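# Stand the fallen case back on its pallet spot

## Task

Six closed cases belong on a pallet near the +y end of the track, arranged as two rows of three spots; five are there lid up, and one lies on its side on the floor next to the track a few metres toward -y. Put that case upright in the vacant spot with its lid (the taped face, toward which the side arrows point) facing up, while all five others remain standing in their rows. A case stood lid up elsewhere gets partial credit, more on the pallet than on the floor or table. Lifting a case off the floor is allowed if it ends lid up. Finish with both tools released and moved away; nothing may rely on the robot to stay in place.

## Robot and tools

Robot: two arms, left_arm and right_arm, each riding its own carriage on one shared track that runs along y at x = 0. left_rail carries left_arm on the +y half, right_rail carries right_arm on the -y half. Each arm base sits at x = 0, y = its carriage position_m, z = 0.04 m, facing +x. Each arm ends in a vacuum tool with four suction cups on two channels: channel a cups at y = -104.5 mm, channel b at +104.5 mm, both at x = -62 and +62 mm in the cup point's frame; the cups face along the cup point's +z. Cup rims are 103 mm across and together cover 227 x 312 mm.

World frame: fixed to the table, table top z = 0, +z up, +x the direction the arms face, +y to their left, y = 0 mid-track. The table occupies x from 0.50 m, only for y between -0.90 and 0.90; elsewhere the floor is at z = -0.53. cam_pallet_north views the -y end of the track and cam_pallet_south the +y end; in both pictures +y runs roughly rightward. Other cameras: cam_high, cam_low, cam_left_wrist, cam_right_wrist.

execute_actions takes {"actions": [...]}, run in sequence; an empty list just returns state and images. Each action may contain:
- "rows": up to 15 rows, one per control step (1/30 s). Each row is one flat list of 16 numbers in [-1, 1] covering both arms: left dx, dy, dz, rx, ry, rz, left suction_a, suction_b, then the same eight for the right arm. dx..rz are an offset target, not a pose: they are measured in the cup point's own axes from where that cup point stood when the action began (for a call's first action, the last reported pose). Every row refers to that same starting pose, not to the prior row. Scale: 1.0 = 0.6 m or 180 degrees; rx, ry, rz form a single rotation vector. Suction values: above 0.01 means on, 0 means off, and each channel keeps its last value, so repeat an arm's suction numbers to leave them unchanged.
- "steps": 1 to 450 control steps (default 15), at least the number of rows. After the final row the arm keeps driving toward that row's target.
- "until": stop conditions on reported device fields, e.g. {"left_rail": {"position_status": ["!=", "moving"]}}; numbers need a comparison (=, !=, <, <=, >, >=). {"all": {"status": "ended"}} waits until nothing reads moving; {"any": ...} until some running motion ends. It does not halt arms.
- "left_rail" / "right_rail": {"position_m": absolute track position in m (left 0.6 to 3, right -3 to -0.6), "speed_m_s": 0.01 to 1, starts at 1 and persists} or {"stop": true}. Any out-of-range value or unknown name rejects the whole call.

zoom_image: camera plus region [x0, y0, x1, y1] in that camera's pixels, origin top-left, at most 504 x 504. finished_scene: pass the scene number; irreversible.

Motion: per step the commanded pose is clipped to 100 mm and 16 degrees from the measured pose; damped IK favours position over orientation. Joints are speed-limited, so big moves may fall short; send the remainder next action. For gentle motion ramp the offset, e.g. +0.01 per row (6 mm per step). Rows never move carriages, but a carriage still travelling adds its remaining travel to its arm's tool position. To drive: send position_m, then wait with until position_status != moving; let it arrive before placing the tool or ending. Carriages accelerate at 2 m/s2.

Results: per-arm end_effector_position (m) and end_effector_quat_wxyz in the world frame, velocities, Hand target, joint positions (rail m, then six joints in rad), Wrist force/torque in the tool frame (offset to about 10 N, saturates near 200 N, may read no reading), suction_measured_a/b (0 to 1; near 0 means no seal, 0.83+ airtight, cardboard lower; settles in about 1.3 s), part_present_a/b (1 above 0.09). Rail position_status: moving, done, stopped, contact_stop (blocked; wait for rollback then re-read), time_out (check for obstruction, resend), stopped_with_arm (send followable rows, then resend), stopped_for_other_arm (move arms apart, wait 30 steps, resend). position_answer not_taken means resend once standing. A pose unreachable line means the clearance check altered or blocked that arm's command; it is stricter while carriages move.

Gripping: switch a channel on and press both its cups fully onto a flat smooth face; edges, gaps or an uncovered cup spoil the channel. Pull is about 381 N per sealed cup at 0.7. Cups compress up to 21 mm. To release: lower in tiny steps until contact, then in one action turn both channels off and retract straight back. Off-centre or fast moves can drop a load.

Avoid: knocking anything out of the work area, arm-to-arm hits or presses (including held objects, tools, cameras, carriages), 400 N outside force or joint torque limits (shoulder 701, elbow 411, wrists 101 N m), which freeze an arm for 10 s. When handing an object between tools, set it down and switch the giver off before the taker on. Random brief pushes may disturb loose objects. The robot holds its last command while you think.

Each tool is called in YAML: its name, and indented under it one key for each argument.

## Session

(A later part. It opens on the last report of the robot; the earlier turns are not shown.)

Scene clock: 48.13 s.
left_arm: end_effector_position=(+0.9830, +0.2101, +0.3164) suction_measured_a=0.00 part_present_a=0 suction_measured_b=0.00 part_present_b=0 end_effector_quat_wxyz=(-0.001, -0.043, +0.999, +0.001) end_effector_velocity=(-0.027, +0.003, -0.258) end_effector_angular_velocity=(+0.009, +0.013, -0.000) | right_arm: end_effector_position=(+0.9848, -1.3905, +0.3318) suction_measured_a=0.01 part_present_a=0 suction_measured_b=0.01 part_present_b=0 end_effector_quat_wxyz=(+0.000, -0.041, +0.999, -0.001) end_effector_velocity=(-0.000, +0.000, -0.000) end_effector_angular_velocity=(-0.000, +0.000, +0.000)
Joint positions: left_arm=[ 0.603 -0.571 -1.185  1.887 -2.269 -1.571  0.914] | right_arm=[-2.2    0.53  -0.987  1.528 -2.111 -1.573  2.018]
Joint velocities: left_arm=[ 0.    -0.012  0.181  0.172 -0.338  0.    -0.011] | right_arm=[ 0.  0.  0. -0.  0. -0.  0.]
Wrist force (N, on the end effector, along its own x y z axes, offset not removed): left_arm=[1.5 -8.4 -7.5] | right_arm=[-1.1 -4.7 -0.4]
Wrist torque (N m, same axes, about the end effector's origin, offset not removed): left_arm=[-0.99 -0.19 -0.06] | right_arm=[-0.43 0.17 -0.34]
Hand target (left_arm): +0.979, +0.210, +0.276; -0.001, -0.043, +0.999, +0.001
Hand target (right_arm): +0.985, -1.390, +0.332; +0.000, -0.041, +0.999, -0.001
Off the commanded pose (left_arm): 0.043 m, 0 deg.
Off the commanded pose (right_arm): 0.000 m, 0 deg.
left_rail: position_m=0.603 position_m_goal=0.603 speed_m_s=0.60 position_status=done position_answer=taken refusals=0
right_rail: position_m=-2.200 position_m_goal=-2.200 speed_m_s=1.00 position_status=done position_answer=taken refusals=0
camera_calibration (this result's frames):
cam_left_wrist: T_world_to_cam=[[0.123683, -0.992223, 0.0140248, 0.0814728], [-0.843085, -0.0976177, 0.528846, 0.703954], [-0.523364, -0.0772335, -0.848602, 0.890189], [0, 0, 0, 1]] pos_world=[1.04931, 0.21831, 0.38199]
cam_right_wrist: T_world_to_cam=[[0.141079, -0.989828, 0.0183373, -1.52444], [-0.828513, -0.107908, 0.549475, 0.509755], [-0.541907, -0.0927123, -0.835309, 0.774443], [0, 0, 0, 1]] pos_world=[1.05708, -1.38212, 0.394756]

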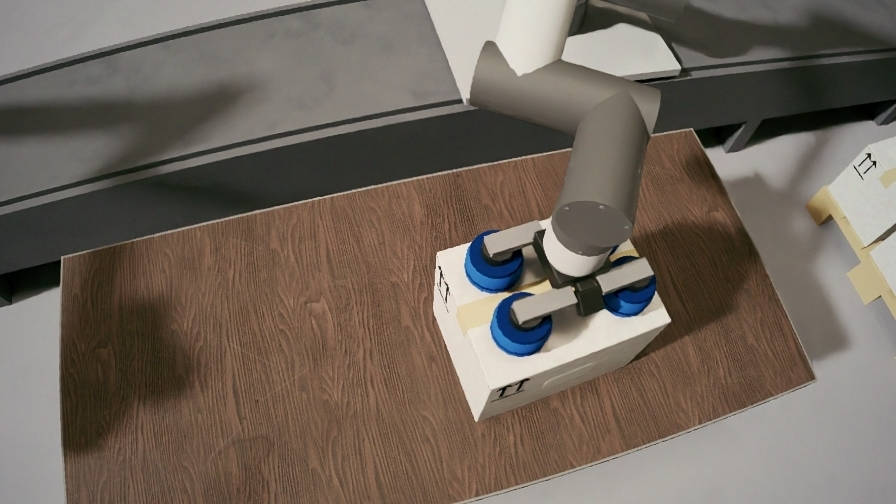

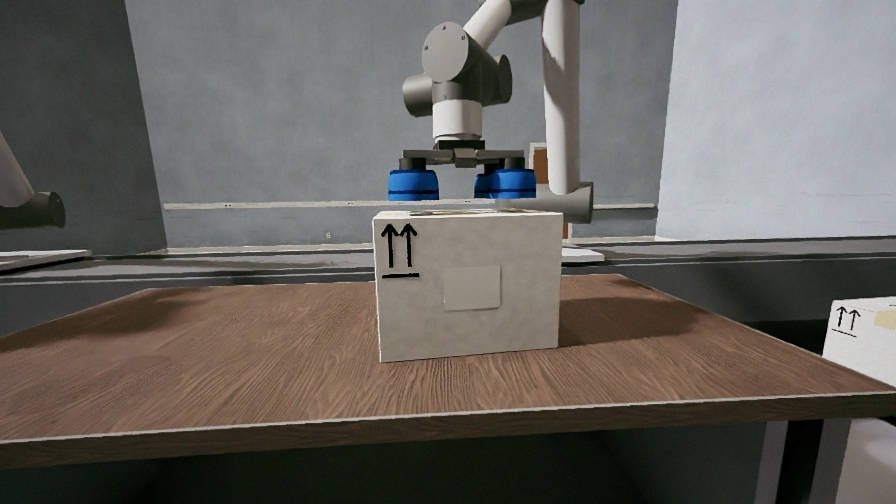

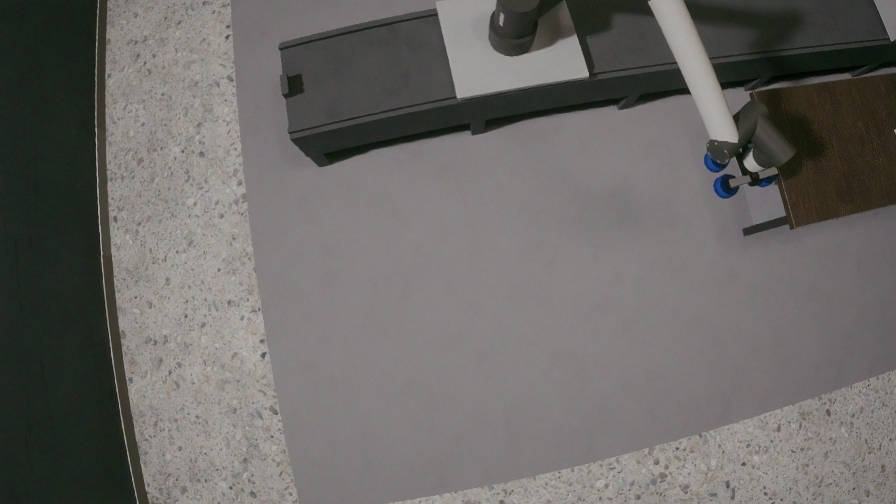

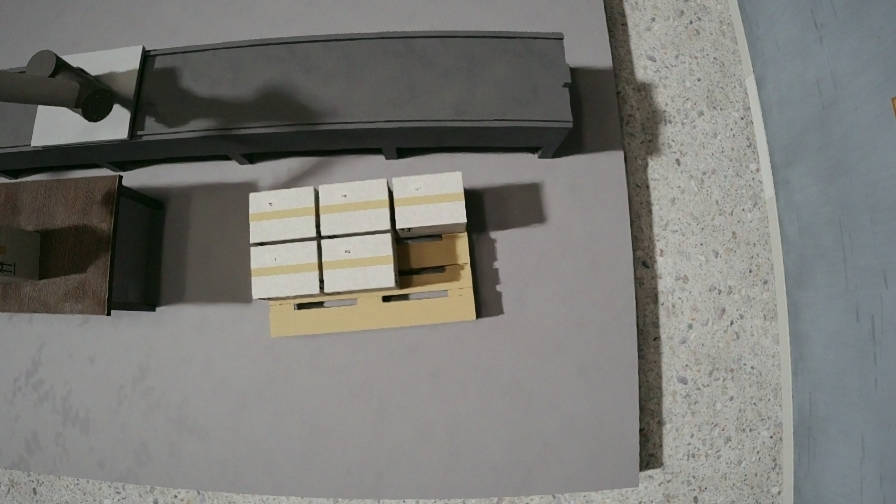

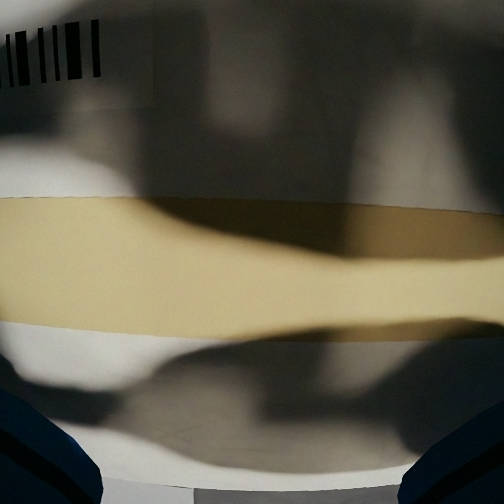

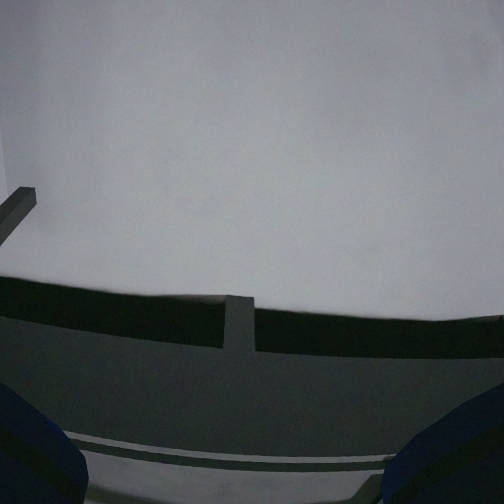

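execute_actions:
  actions: []

Scene clock: 49.27 s.
left_arm: end_effector_position=(+0.9792, +0.2105, +0.2756) suction_measured_a=0.98 part_present_a=1 suction_measured_b=0.98 part_present_b=1 end_effector_quat_wxyz=(-0.001, -0.043, +0.999, +0.001) end_effector_velocity=(-0.000, -0.000, -0.000) end_effector_angular_velocity=(+0.000, +0.000, -0.000) | right_arm: end_effector_position=(+0.9848, -1.3905, +0.3318) suction_measured_a=0.01 part_present_a=0 suction_measured_b=0.01 part_present_b=0 end_effector_quat_wxyz=(+0.000, -0.041, +0.999, -0.001) end_effector_velocity=(+0.000, -0.000, -0.000) end_effector_angular_velocity=(-0.000, +0.000, -0.000)
Joint positions: left_arm=[ 0.603 -0.573 -1.155  1.913 -2.325 -1.571  0.913] | right_arm=[-2.2    0.53  -0.987  1.528 -2.111 -1.573  2.018]
Joint velocities: left_arm=[ 0. -0.  0.  0. -0.  0. -0.] | right_arm=[ 0. -0.  0. -0.  0. -0.  0.]
Wrist force (N, on the end effector, along its own x y z axes, offset not removed): left_arm=[2.6 -11.0 -59.9] | right_arm=[-1.1 -3.5 1.3]
Wrist torque (N m, same axes, about the end effector's origin, offset not removed): left_arm=[0.43 0.02 -0.13] | right_arm=[-0.21 0.10 -0.37]
Hand target (left_arm): +0.979, +0.210, +0.276; -0.001, -0.043, +0.999, +0.001
Hand target (right_arm): +0.985, -1.390, +0.332; +0.000, -0.041, +0.999, -0.001
Off the commanded pose (left_arm): 0.003 m, 0 deg.
Off the commanded pose (right_arm): 0.000 m, 0 deg.
left_rail: position_m=0.603 position_m_goal=0.603 speed_m_s=0.60 position_status=done position_answer=taken refusals=0
right_rail: position_m=-2.200 position_m_goal=-2.200 speed_m_s=1.00 position_status=done position_answer=taken refusals=0
camera_calibration (this result's frames):
cam_left_wrist: T_world_to_cam=[[0.123606, -0.992238, 0.0136387, 0.0831434], [-0.842759, -0.0977091, 0.529349, 0.721945], [-0.523907, -0.0769251, -0.848295, 0.853982], [0, 0, 0, 1]] pos_world=[1.04556, 0.218731, 0.341134]
cam_right_wrist: T_world_to_cam=[[0.141022, -0.989837, 0.0183372, -1.52445], [-0.828519, -0.10786, 0.549474, 0.50986], [-0.541912, -0.0926809, -0.835309, 0.774512], [0, 0, 0, 1]] pos_world=[1.05713, -1.38218, 0.394756]

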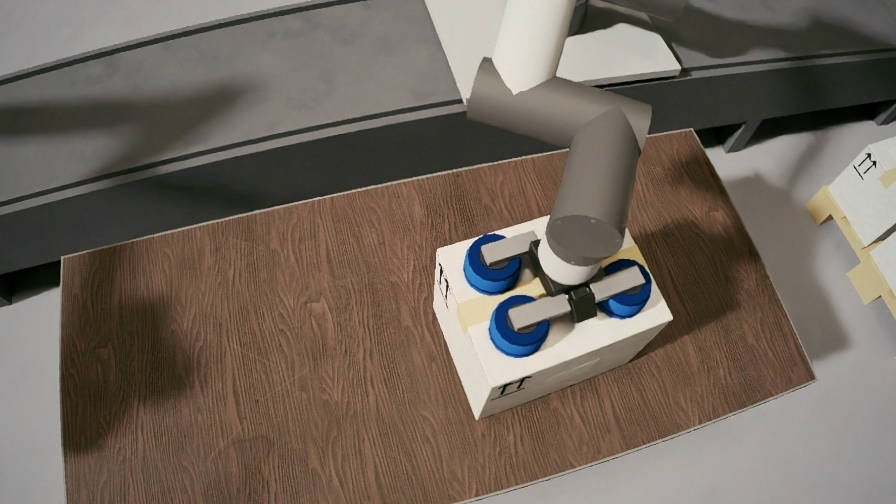

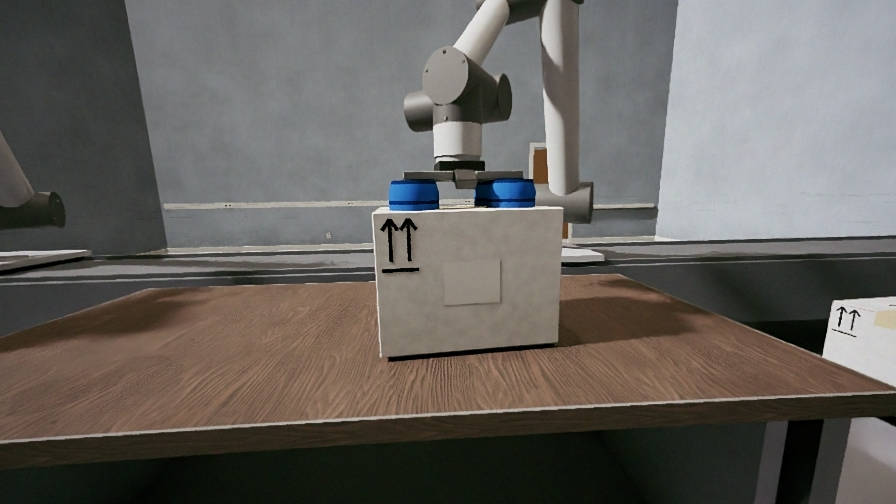

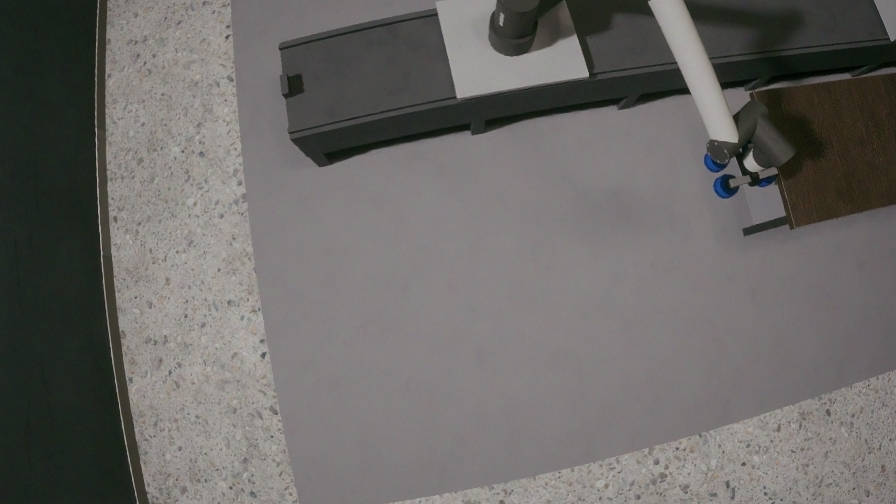

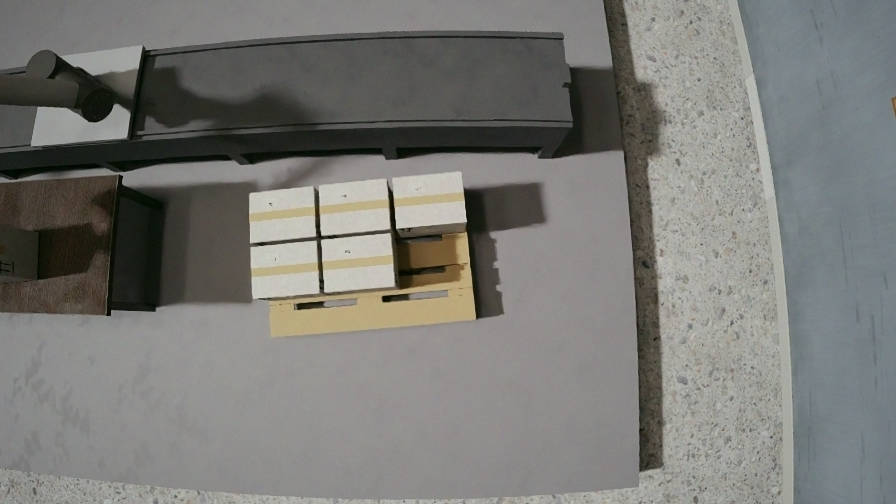

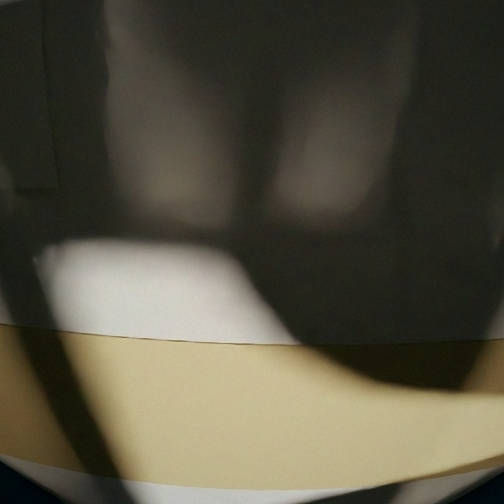

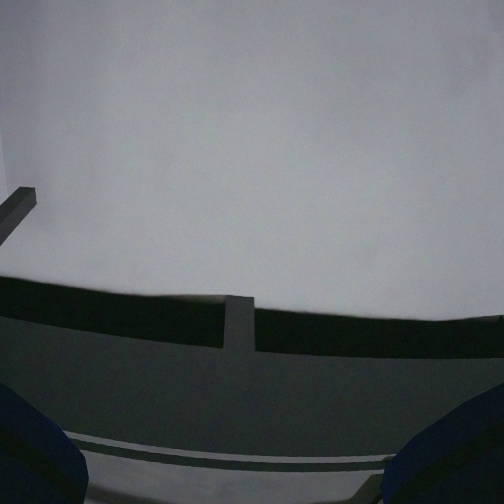

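zoom_image:
  camera: "cam_low"
  region: [360, 300, 580, 380]

Region (360, 300, 580, 380) of cam_low's 896x504 image, scaled by 2.291, with more detail than that image has; it fills the top 183 rows of this view, and the rest is white.

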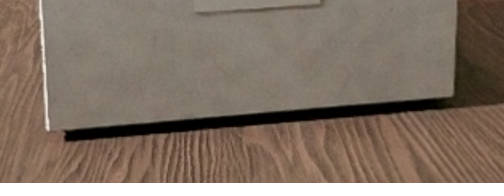

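execute_actions:
  actions:
    - {"rows": [[-0.0006,0.0033,-0.0018,0,0,0,1,1,0,0,0,0,0,0,0,0],[-0.0021,0.0117,-0.006,0,0,0,1,1,0,0,0,0,0,0,0,0],[-0.0044,0.0247,-0.012,0,0,0,1,1,0,0,0,0,0,0,0,0],[-0.0076,0.043,-0.0186,0,0,0,1,1,0,0,0,0,0,0,0,0],[-0.0116,0.0651,-0.0246,0,0,0,1,1,0,0,0,0,0,0,0,0],[-0.0157,0.0885,-0.0285,0,0,0,1,1,0,0,0,0,0,0,0,0],[-0.0199,0.112,-0.03,0,0,0,1,1,0,0,0,0,0,0,0,0],[-0.0231,0.1302,-0.03,0,0,0,1,1,0,0,0,0,0,0,0,0]], "steps": 8, "left_rail": {"position_m": 3.0, "speed_m_s": 1.0}}

Scene clock: 53.13 s.
left_arm: end_effector_position=(+0.9818, +0.2960, +0.2856) suction_measured_a=0.98 part_present_a=1 suction_measured_b=0.98 part_present_b=1 end_effector_quat_wxyz=(-0.001, -0.043, +0.999, +0.001) end_effector_velocity=(+0.024, +0.755, +0.057) end_effector_angular_velocity=(+0.003, -0.002, +0.007) | right_arm: end_effector_position=(+0.9848, -1.3905, +0.3318) suction_measured_a=0.01 part_present_a=0 suction_measured_b=0.01 part_present_b=0 end_effector_quat_wxyz=(+0.000, -0.041, +0.999, -0.001) end_effector_velocity=(+0.000, -0.000, +0.000) end_effector_angular_velocity=(-0.000, -0.000, -0.000)
Joint positions: left_arm=[ 0.659 -0.547 -1.172  1.921 -2.317 -1.571  0.939] | right_arm=[-2.2    0.53  -0.987  1.528 -2.111 -1.573  2.018]
Joint velocities: left_arm=[ 0.472  0.246 -0.118  0.084  0.034  0.005  0.239] | right_arm=[ 0. -0. -0. -0. -0. -0.  0.]
Wrist force (N, on the end effector, along its own x y z axes, offset not removed): left_arm=[6.8 -39.7 -67.3] | right_arm=[-0.9 -5.5 2.6]
Wrist torque (N m, same axes, about the end effector's origin, offset not removed): left_arm=[1.87 -0.11 -0.04] | right_arm=[-0.53 0.18 -0.28]
Hand target (left_arm): +0.985, +0.368, +0.293; -0.001, -0.043, +0.999, +0.001
Hand target (right_arm): +0.985, -1.390, +0.332; +0.000, -0.041, +0.999, -0.001
Off the commanded pose (left_arm): 0.050 m, 0 deg.
Off the commanded pose (right_arm): 0.000 m, 0 deg.
left_rail: position_m=0.659 position_m_goal=3.000 speed_m_s=1.00 position_status=moving position_answer=taken refusals=0
right_rail: position_m=-2.200 position_m_goal=-2.200 speed_m_s=1.00 position_status=done position_answer=taken refusals=0
camera_calibration (this result's frames):
cam_left_wrist: T_world_to_cam=[[0.123601, -0.992237, 0.0137257, 0.167509], [-0.842832, -0.0976685, 0.52924, 0.727262], [-0.523791, -0.0769828, -0.848361, 0.870384], [0, 0, 0, 1]] pos_world=[1.04816, 0.304243, 0.351205]
cam_right_wrist: T_world_to_cam=[[0.14102, -0.989837, 0.0183374, -1.52445], [-0.828519, -0.107858, 0.549474, 0.509864], [-0.541912, -0.0926799, -0.835309, 0.774514], [0, 0, 0, 1]] pos_world=[1.05713, -1.38219, 0.394756]

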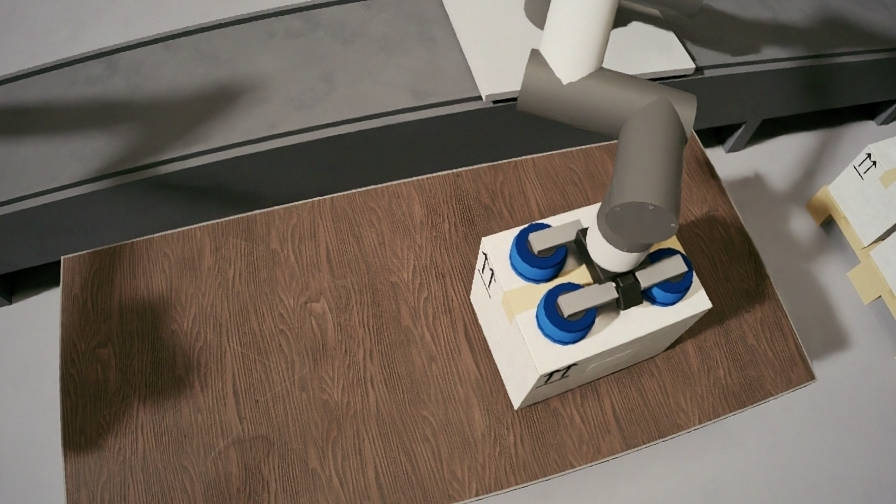

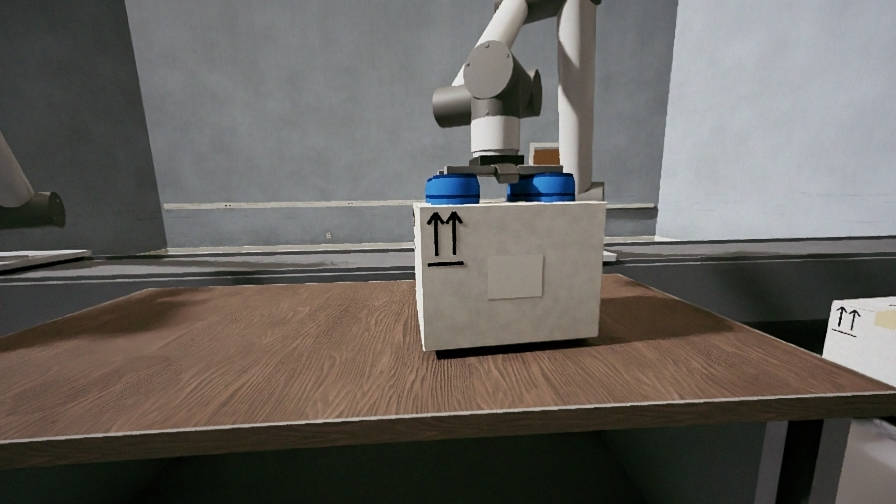

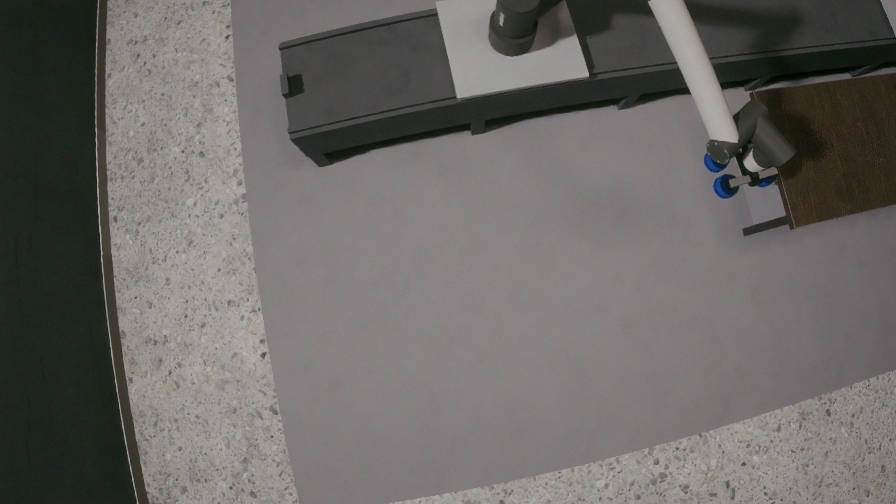

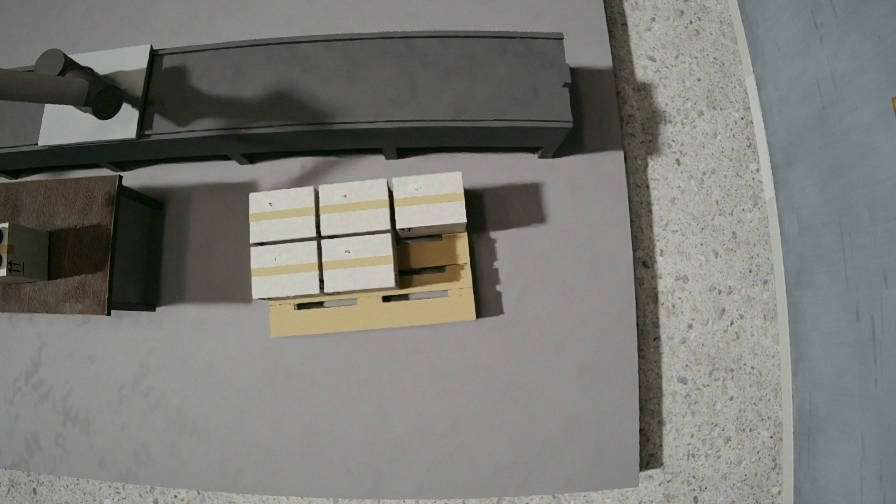

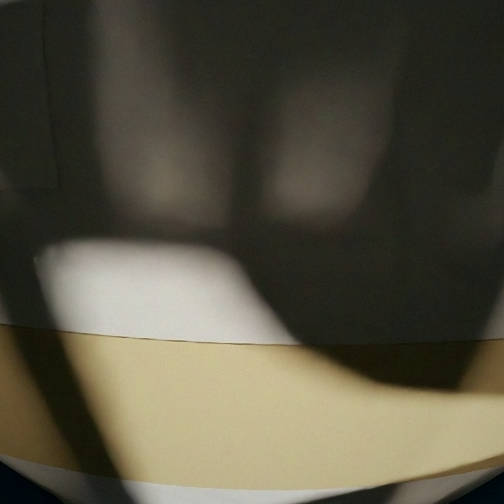

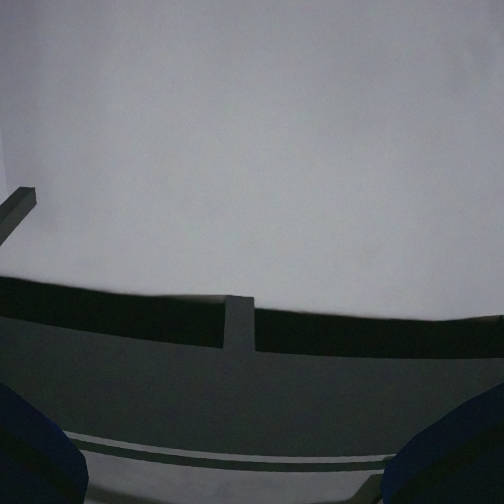

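zoom_image:
  camera: "cam_pallet_south"
  region: [310, 160, 490, 340]

Region (310, 160, 490, 340) of cam_pallet_south's 896x504 image, scaled by 2.800, with more detail than that image has.

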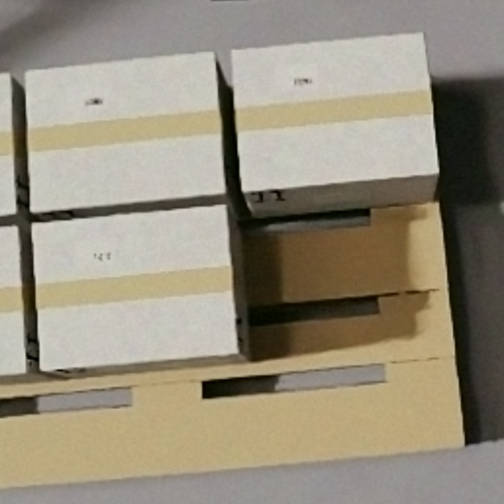

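execute_actions:
  actions: []

Scene clock: 54.33 s.
left_arm: end_effector_position=(+0.9851, +1.4751, +0.2928) suction_measured_a=0.98 part_present_a=1 suction_measured_b=0.98 part_present_b=1 end_effector_quat_wxyz=(-0.001, -0.043, +0.999, +0.001) end_effector_velocity=(+0.000, +1.000, +0.000) end_effector_angular_velocity=(-0.000, +0.000, +0.000) | right_arm: end_effector_position=(+0.9848, -1.3905, +0.3318) suction_measured_a=0.01 part_present_a=0 suction_measured_b=0.01 part_present_b=0 end_effector_quat_wxyz=(+0.000, -0.041, +0.999, -0.001) end_effector_velocity=(+0.000, -0.000, -0.000) end_effector_angular_velocity=(-0.000, +0.000, +0.000)
Joint positions: left_arm=[ 1.79  -0.505 -1.189  1.935 -2.313 -1.571  0.979] | right_arm=[-2.2    0.53  -0.987  1.528 -2.111 -1.573  2.018]
Joint velocities: left_arm=[ 1.  0. -0.  0. -0. -0.  0.] | right_arm=[ 0. -0.  0.  0. -0. -0. -0.]
Wrist force (N, on the end effector, along its own x y z axes, offset not removed): left_arm=[2.6 -3.7 -59.8] | right_arm=[-2.3 -4.4 -0.1]
Wrist torque (N m, same axes, about the end effector's origin, offset not removed): left_arm=[1.49 0.43 0.10] | right_arm=[-0.34 0.40 -0.35]
Hand target (left_arm): +0.985, +1.521, +0.293; -0.001, -0.043, +0.999, +0.001
Hand target (right_arm): +0.985, -1.390, +0.332; +0.000, -0.041, +0.999, -0.001
Off the commanded pose (left_arm): 0.002 m, 0 deg.
Off the commanded pose (right_arm): 0.000 m, 0 deg.
left_rail: position_m=1.790 position_m_goal=3.000 speed_m_s=1.00 position_status=moving position_answer=taken refusals=0
right_rail: position_m=-2.200 position_m_goal=-2.200 speed_m_s=1.00 position_status=done position_answer=taken refusals=0
camera_calibration (this result's frames):
cam_left_wrist: T_world_to_cam=[[0.12452, -0.992129, 0.0132535, 1.33598], [-0.842744, -0.0987021, 0.529188, 0.842824], [-0.523714, -0.0770639, -0.848401, 0.969046], [0, 0, 0, 1]] pos_world=[1.05143, 1.48333, 0.358421]
cam_right_wrist: T_world_to_cam=[[0.141021, -0.989837, 0.0183376, -1.52445], [-0.828519, -0.107858, 0.549474, 0.509864], [-0.541912, -0.0926802, -0.835309, 0.774513], [0, 0, 0, 1]] pos_world=[1.05713, -1.38219, 0.394756]

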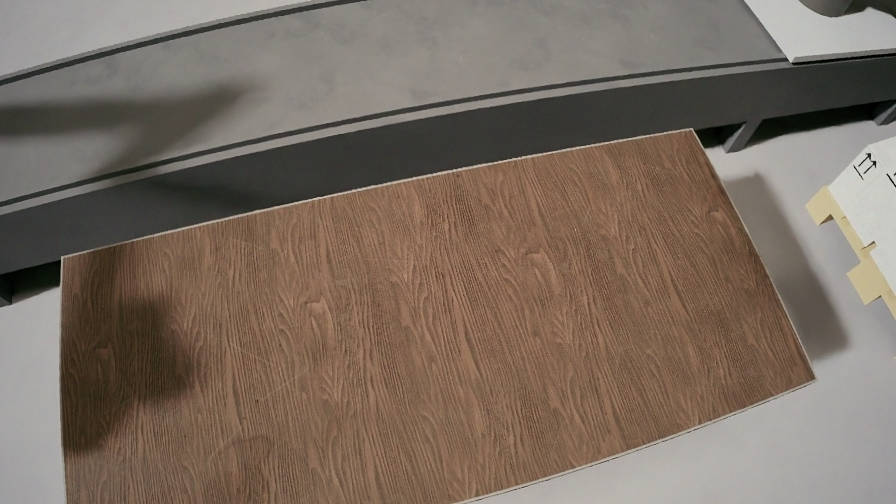

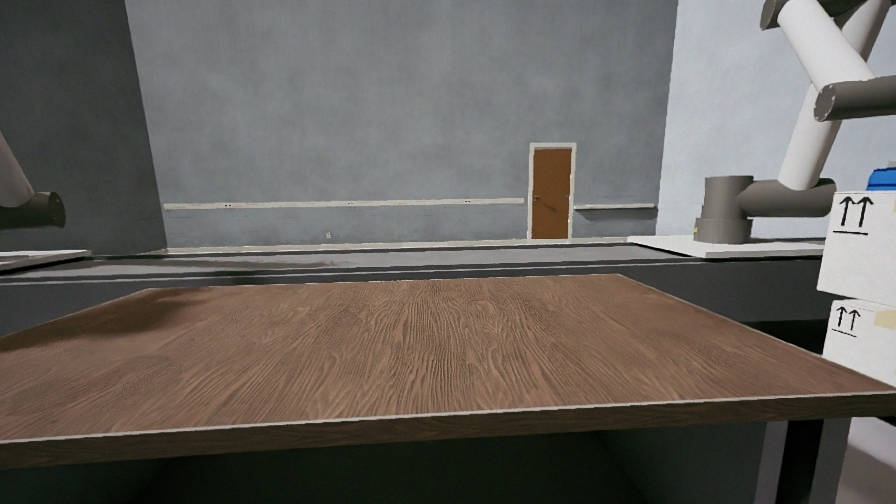

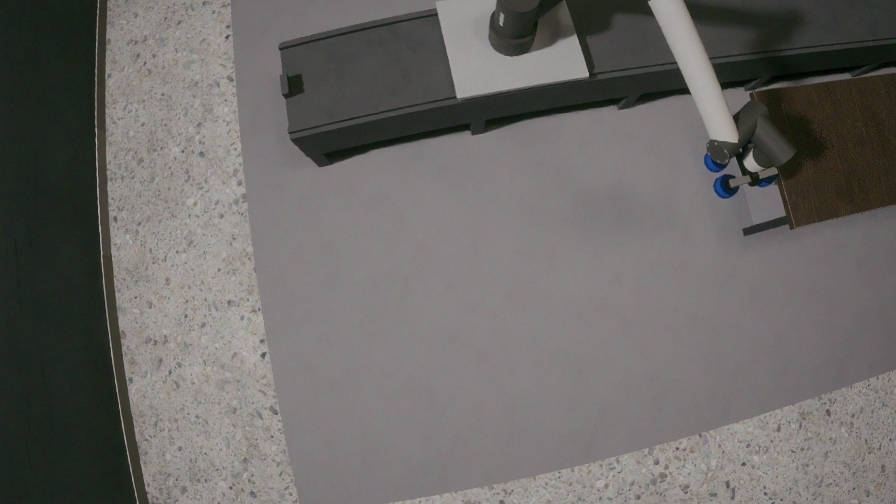

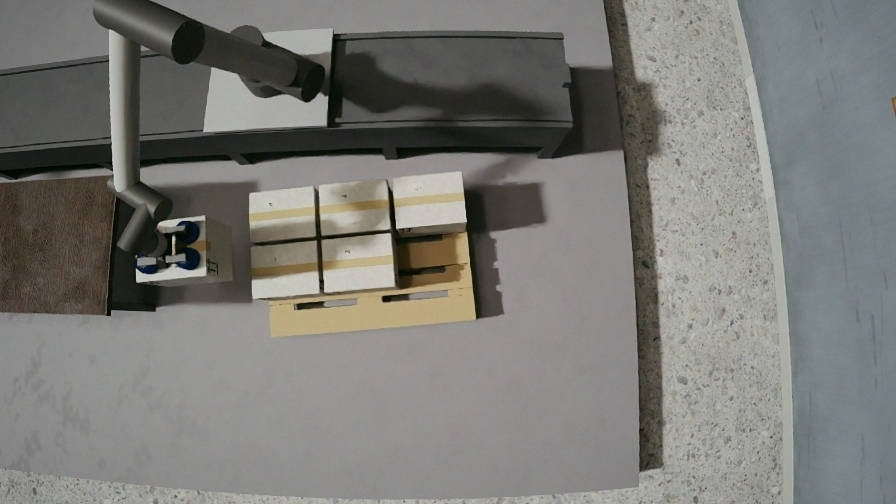

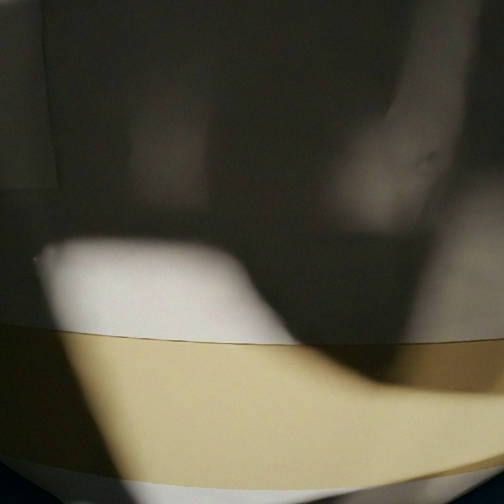

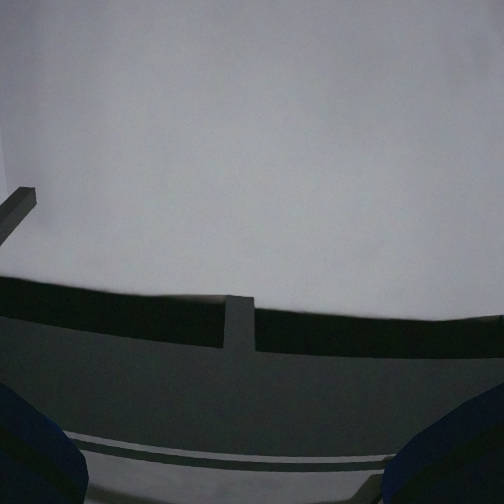

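zoom_image:
  camera: "cam_pallet_south"
  region: [380, 210, 480, 300]

Region (380, 210, 480, 300) of cam_pallet_south's 896x504 image, scaled by 5.040, with more detail than that image has; it fills the top 454 rows of this view, and the rest is white.

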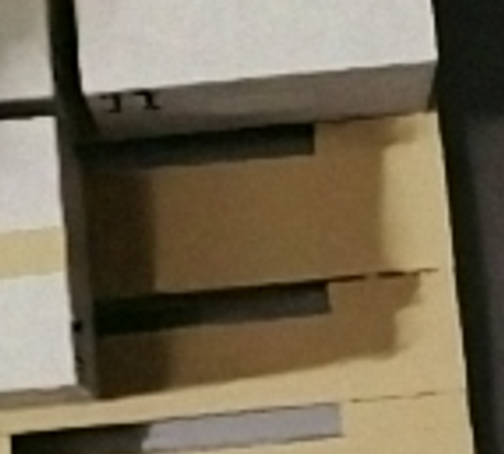

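execute_actions:
  actions: []

Scene clock: 55.83 s.
left_arm: end_effector_position=(+0.9850, +2.6847, +0.2928) suction_measured_a=0.98 part_present_a=1 suction_measured_b=0.98 part_present_b=1 end_effector_quat_wxyz=(-0.001, -0.043, +0.999, +0.001) end_effector_velocity=(-0.000, -0.004, +0.001) end_effector_angular_velocity=(-0.004, -0.002, -0.003) | right_arm: end_effector_position=(+0.9848, -1.3905, +0.3318) suction_measured_a=0.01 part_present_a=0 suction_measured_b=0.01 part_present_b=0 end_effector_quat_wxyz=(+0.000, -0.041, +0.999, -0.001) end_effector_velocity=(-0.000, +0.000, +0.000) end_effector_angular_velocity=(+0.000, -0.000, +0.000)
Joint positions: left_arm=[ 3.    -0.505 -1.189  1.935 -2.314 -1.571  0.979] | right_arm=[-2.2    0.53  -0.987  1.528 -2.111 -1.573  2.018]
Joint velocities: left_arm=[ 0.    -0.003  0.    -0.    -0.003 -0.003 -0.   ] | right_arm=[ 0.  0. -0.  0.  0.  0. -0.]
Wrist force (N, on the end effector, along its own x y z axes, offset not removed): left_arm=[-1.3 -6.1 -50.9] | right_arm=[-0.4 -4.5 1.9]
Wrist torque (N m, same axes, about the end effector's origin, offset not removed): left_arm=[1.23 0.34 -0.01] | right_arm=[-0.34 0.15 -0.33]
Hand target (left_arm): +0.985, +2.685, +0.293; -0.001, -0.043, +0.999, +0.001
Hand target (right_arm): +0.985, -1.390, +0.332; +0.000, -0.041, +0.999, -0.001
Off the commanded pose (left_arm): 0.002 m, 0 deg.
Off the commanded pose (right_arm): 0.000 m, 0 deg.
left_rail: position_m=3.000 position_m_goal=3.000 speed_m_s=1.00 position_status=done position_answer=taken refusals=0
right_rail: position_m=-2.200 position_m_goal=-2.200 speed_m_s=1.00 position_status=done position_answer=taken refusals=0
camera_calibration (this result's frames):
cam_left_wrist: T_world_to_cam=[[0.124531, -0.992127, 0.0132703, 2.53607], [-0.84273, -0.0987001, 0.529211, 0.962148], [-0.523735, -0.0770862, -0.848387, 1.0623], [0, 0, 0, 1]] pos_world=[1.05138, 2.69296, 0.35841]
cam_right_wrist: T_world_to_cam=[[0.141021, -0.989837, 0.0183374, -1.52445], [-0.828519, -0.107859, 0.549474, 0.509863], [-0.541912, -0.0926801, -0.835309, 0.774513], [0, 0, 0, 1]] pos_world=[1.05713, -1.38219, 0.394756]

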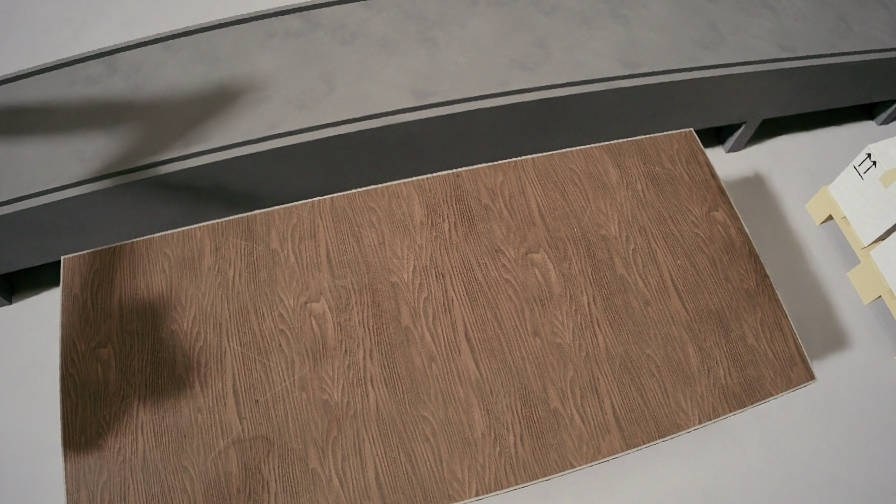

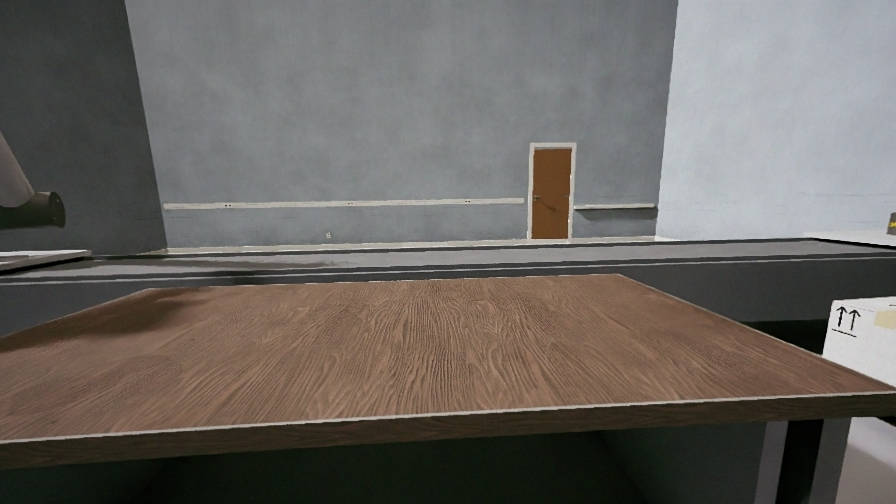

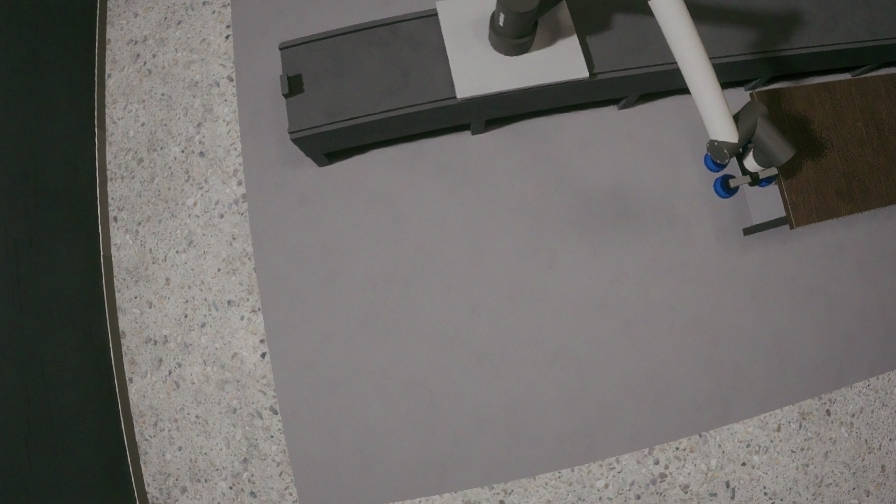

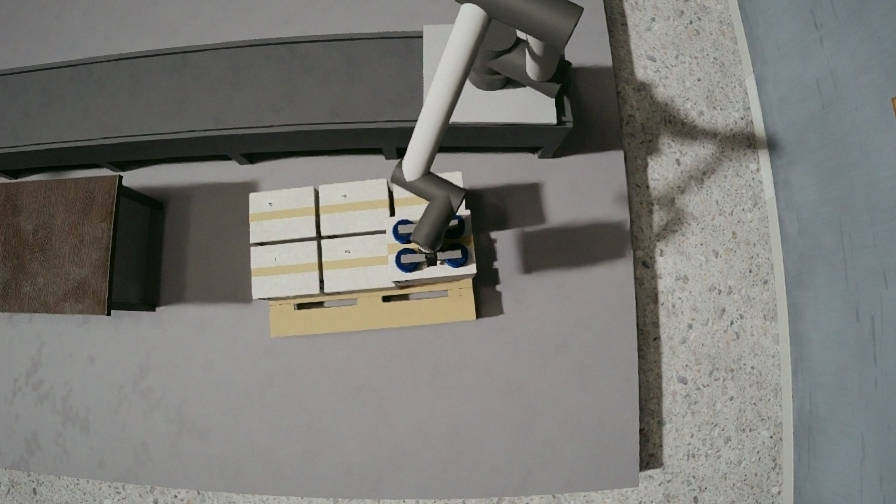

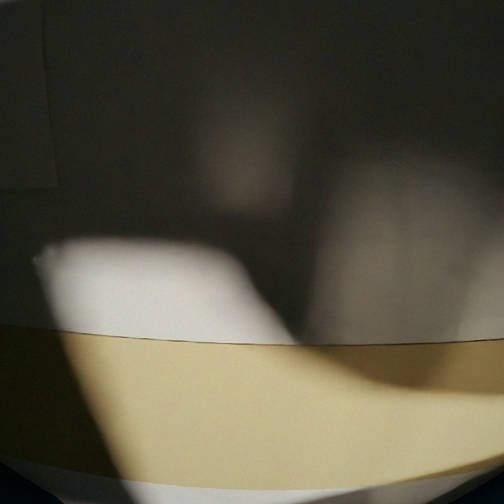

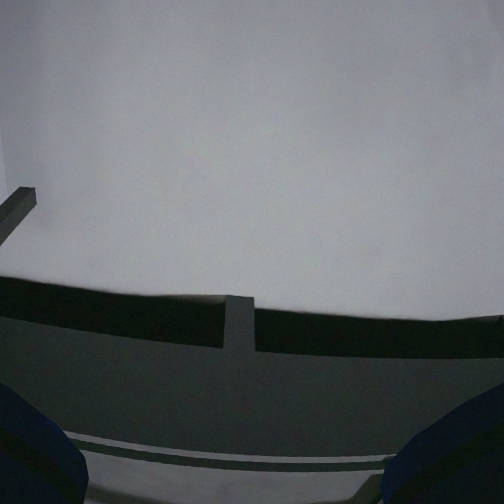

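zoom_image:
  camera: "cam_pallet_south"
  region: [380, 210, 480, 300]

Region (380, 210, 480, 300) of cam_pallet_south's 896x504 image, scaled by 5.040, with more detail than that image has; it fills the top 454 rows of this view, and the rest is white.

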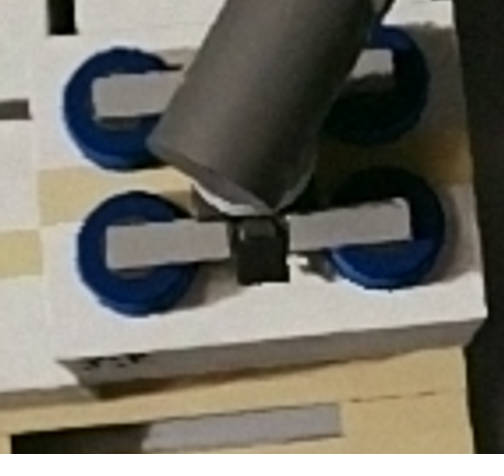

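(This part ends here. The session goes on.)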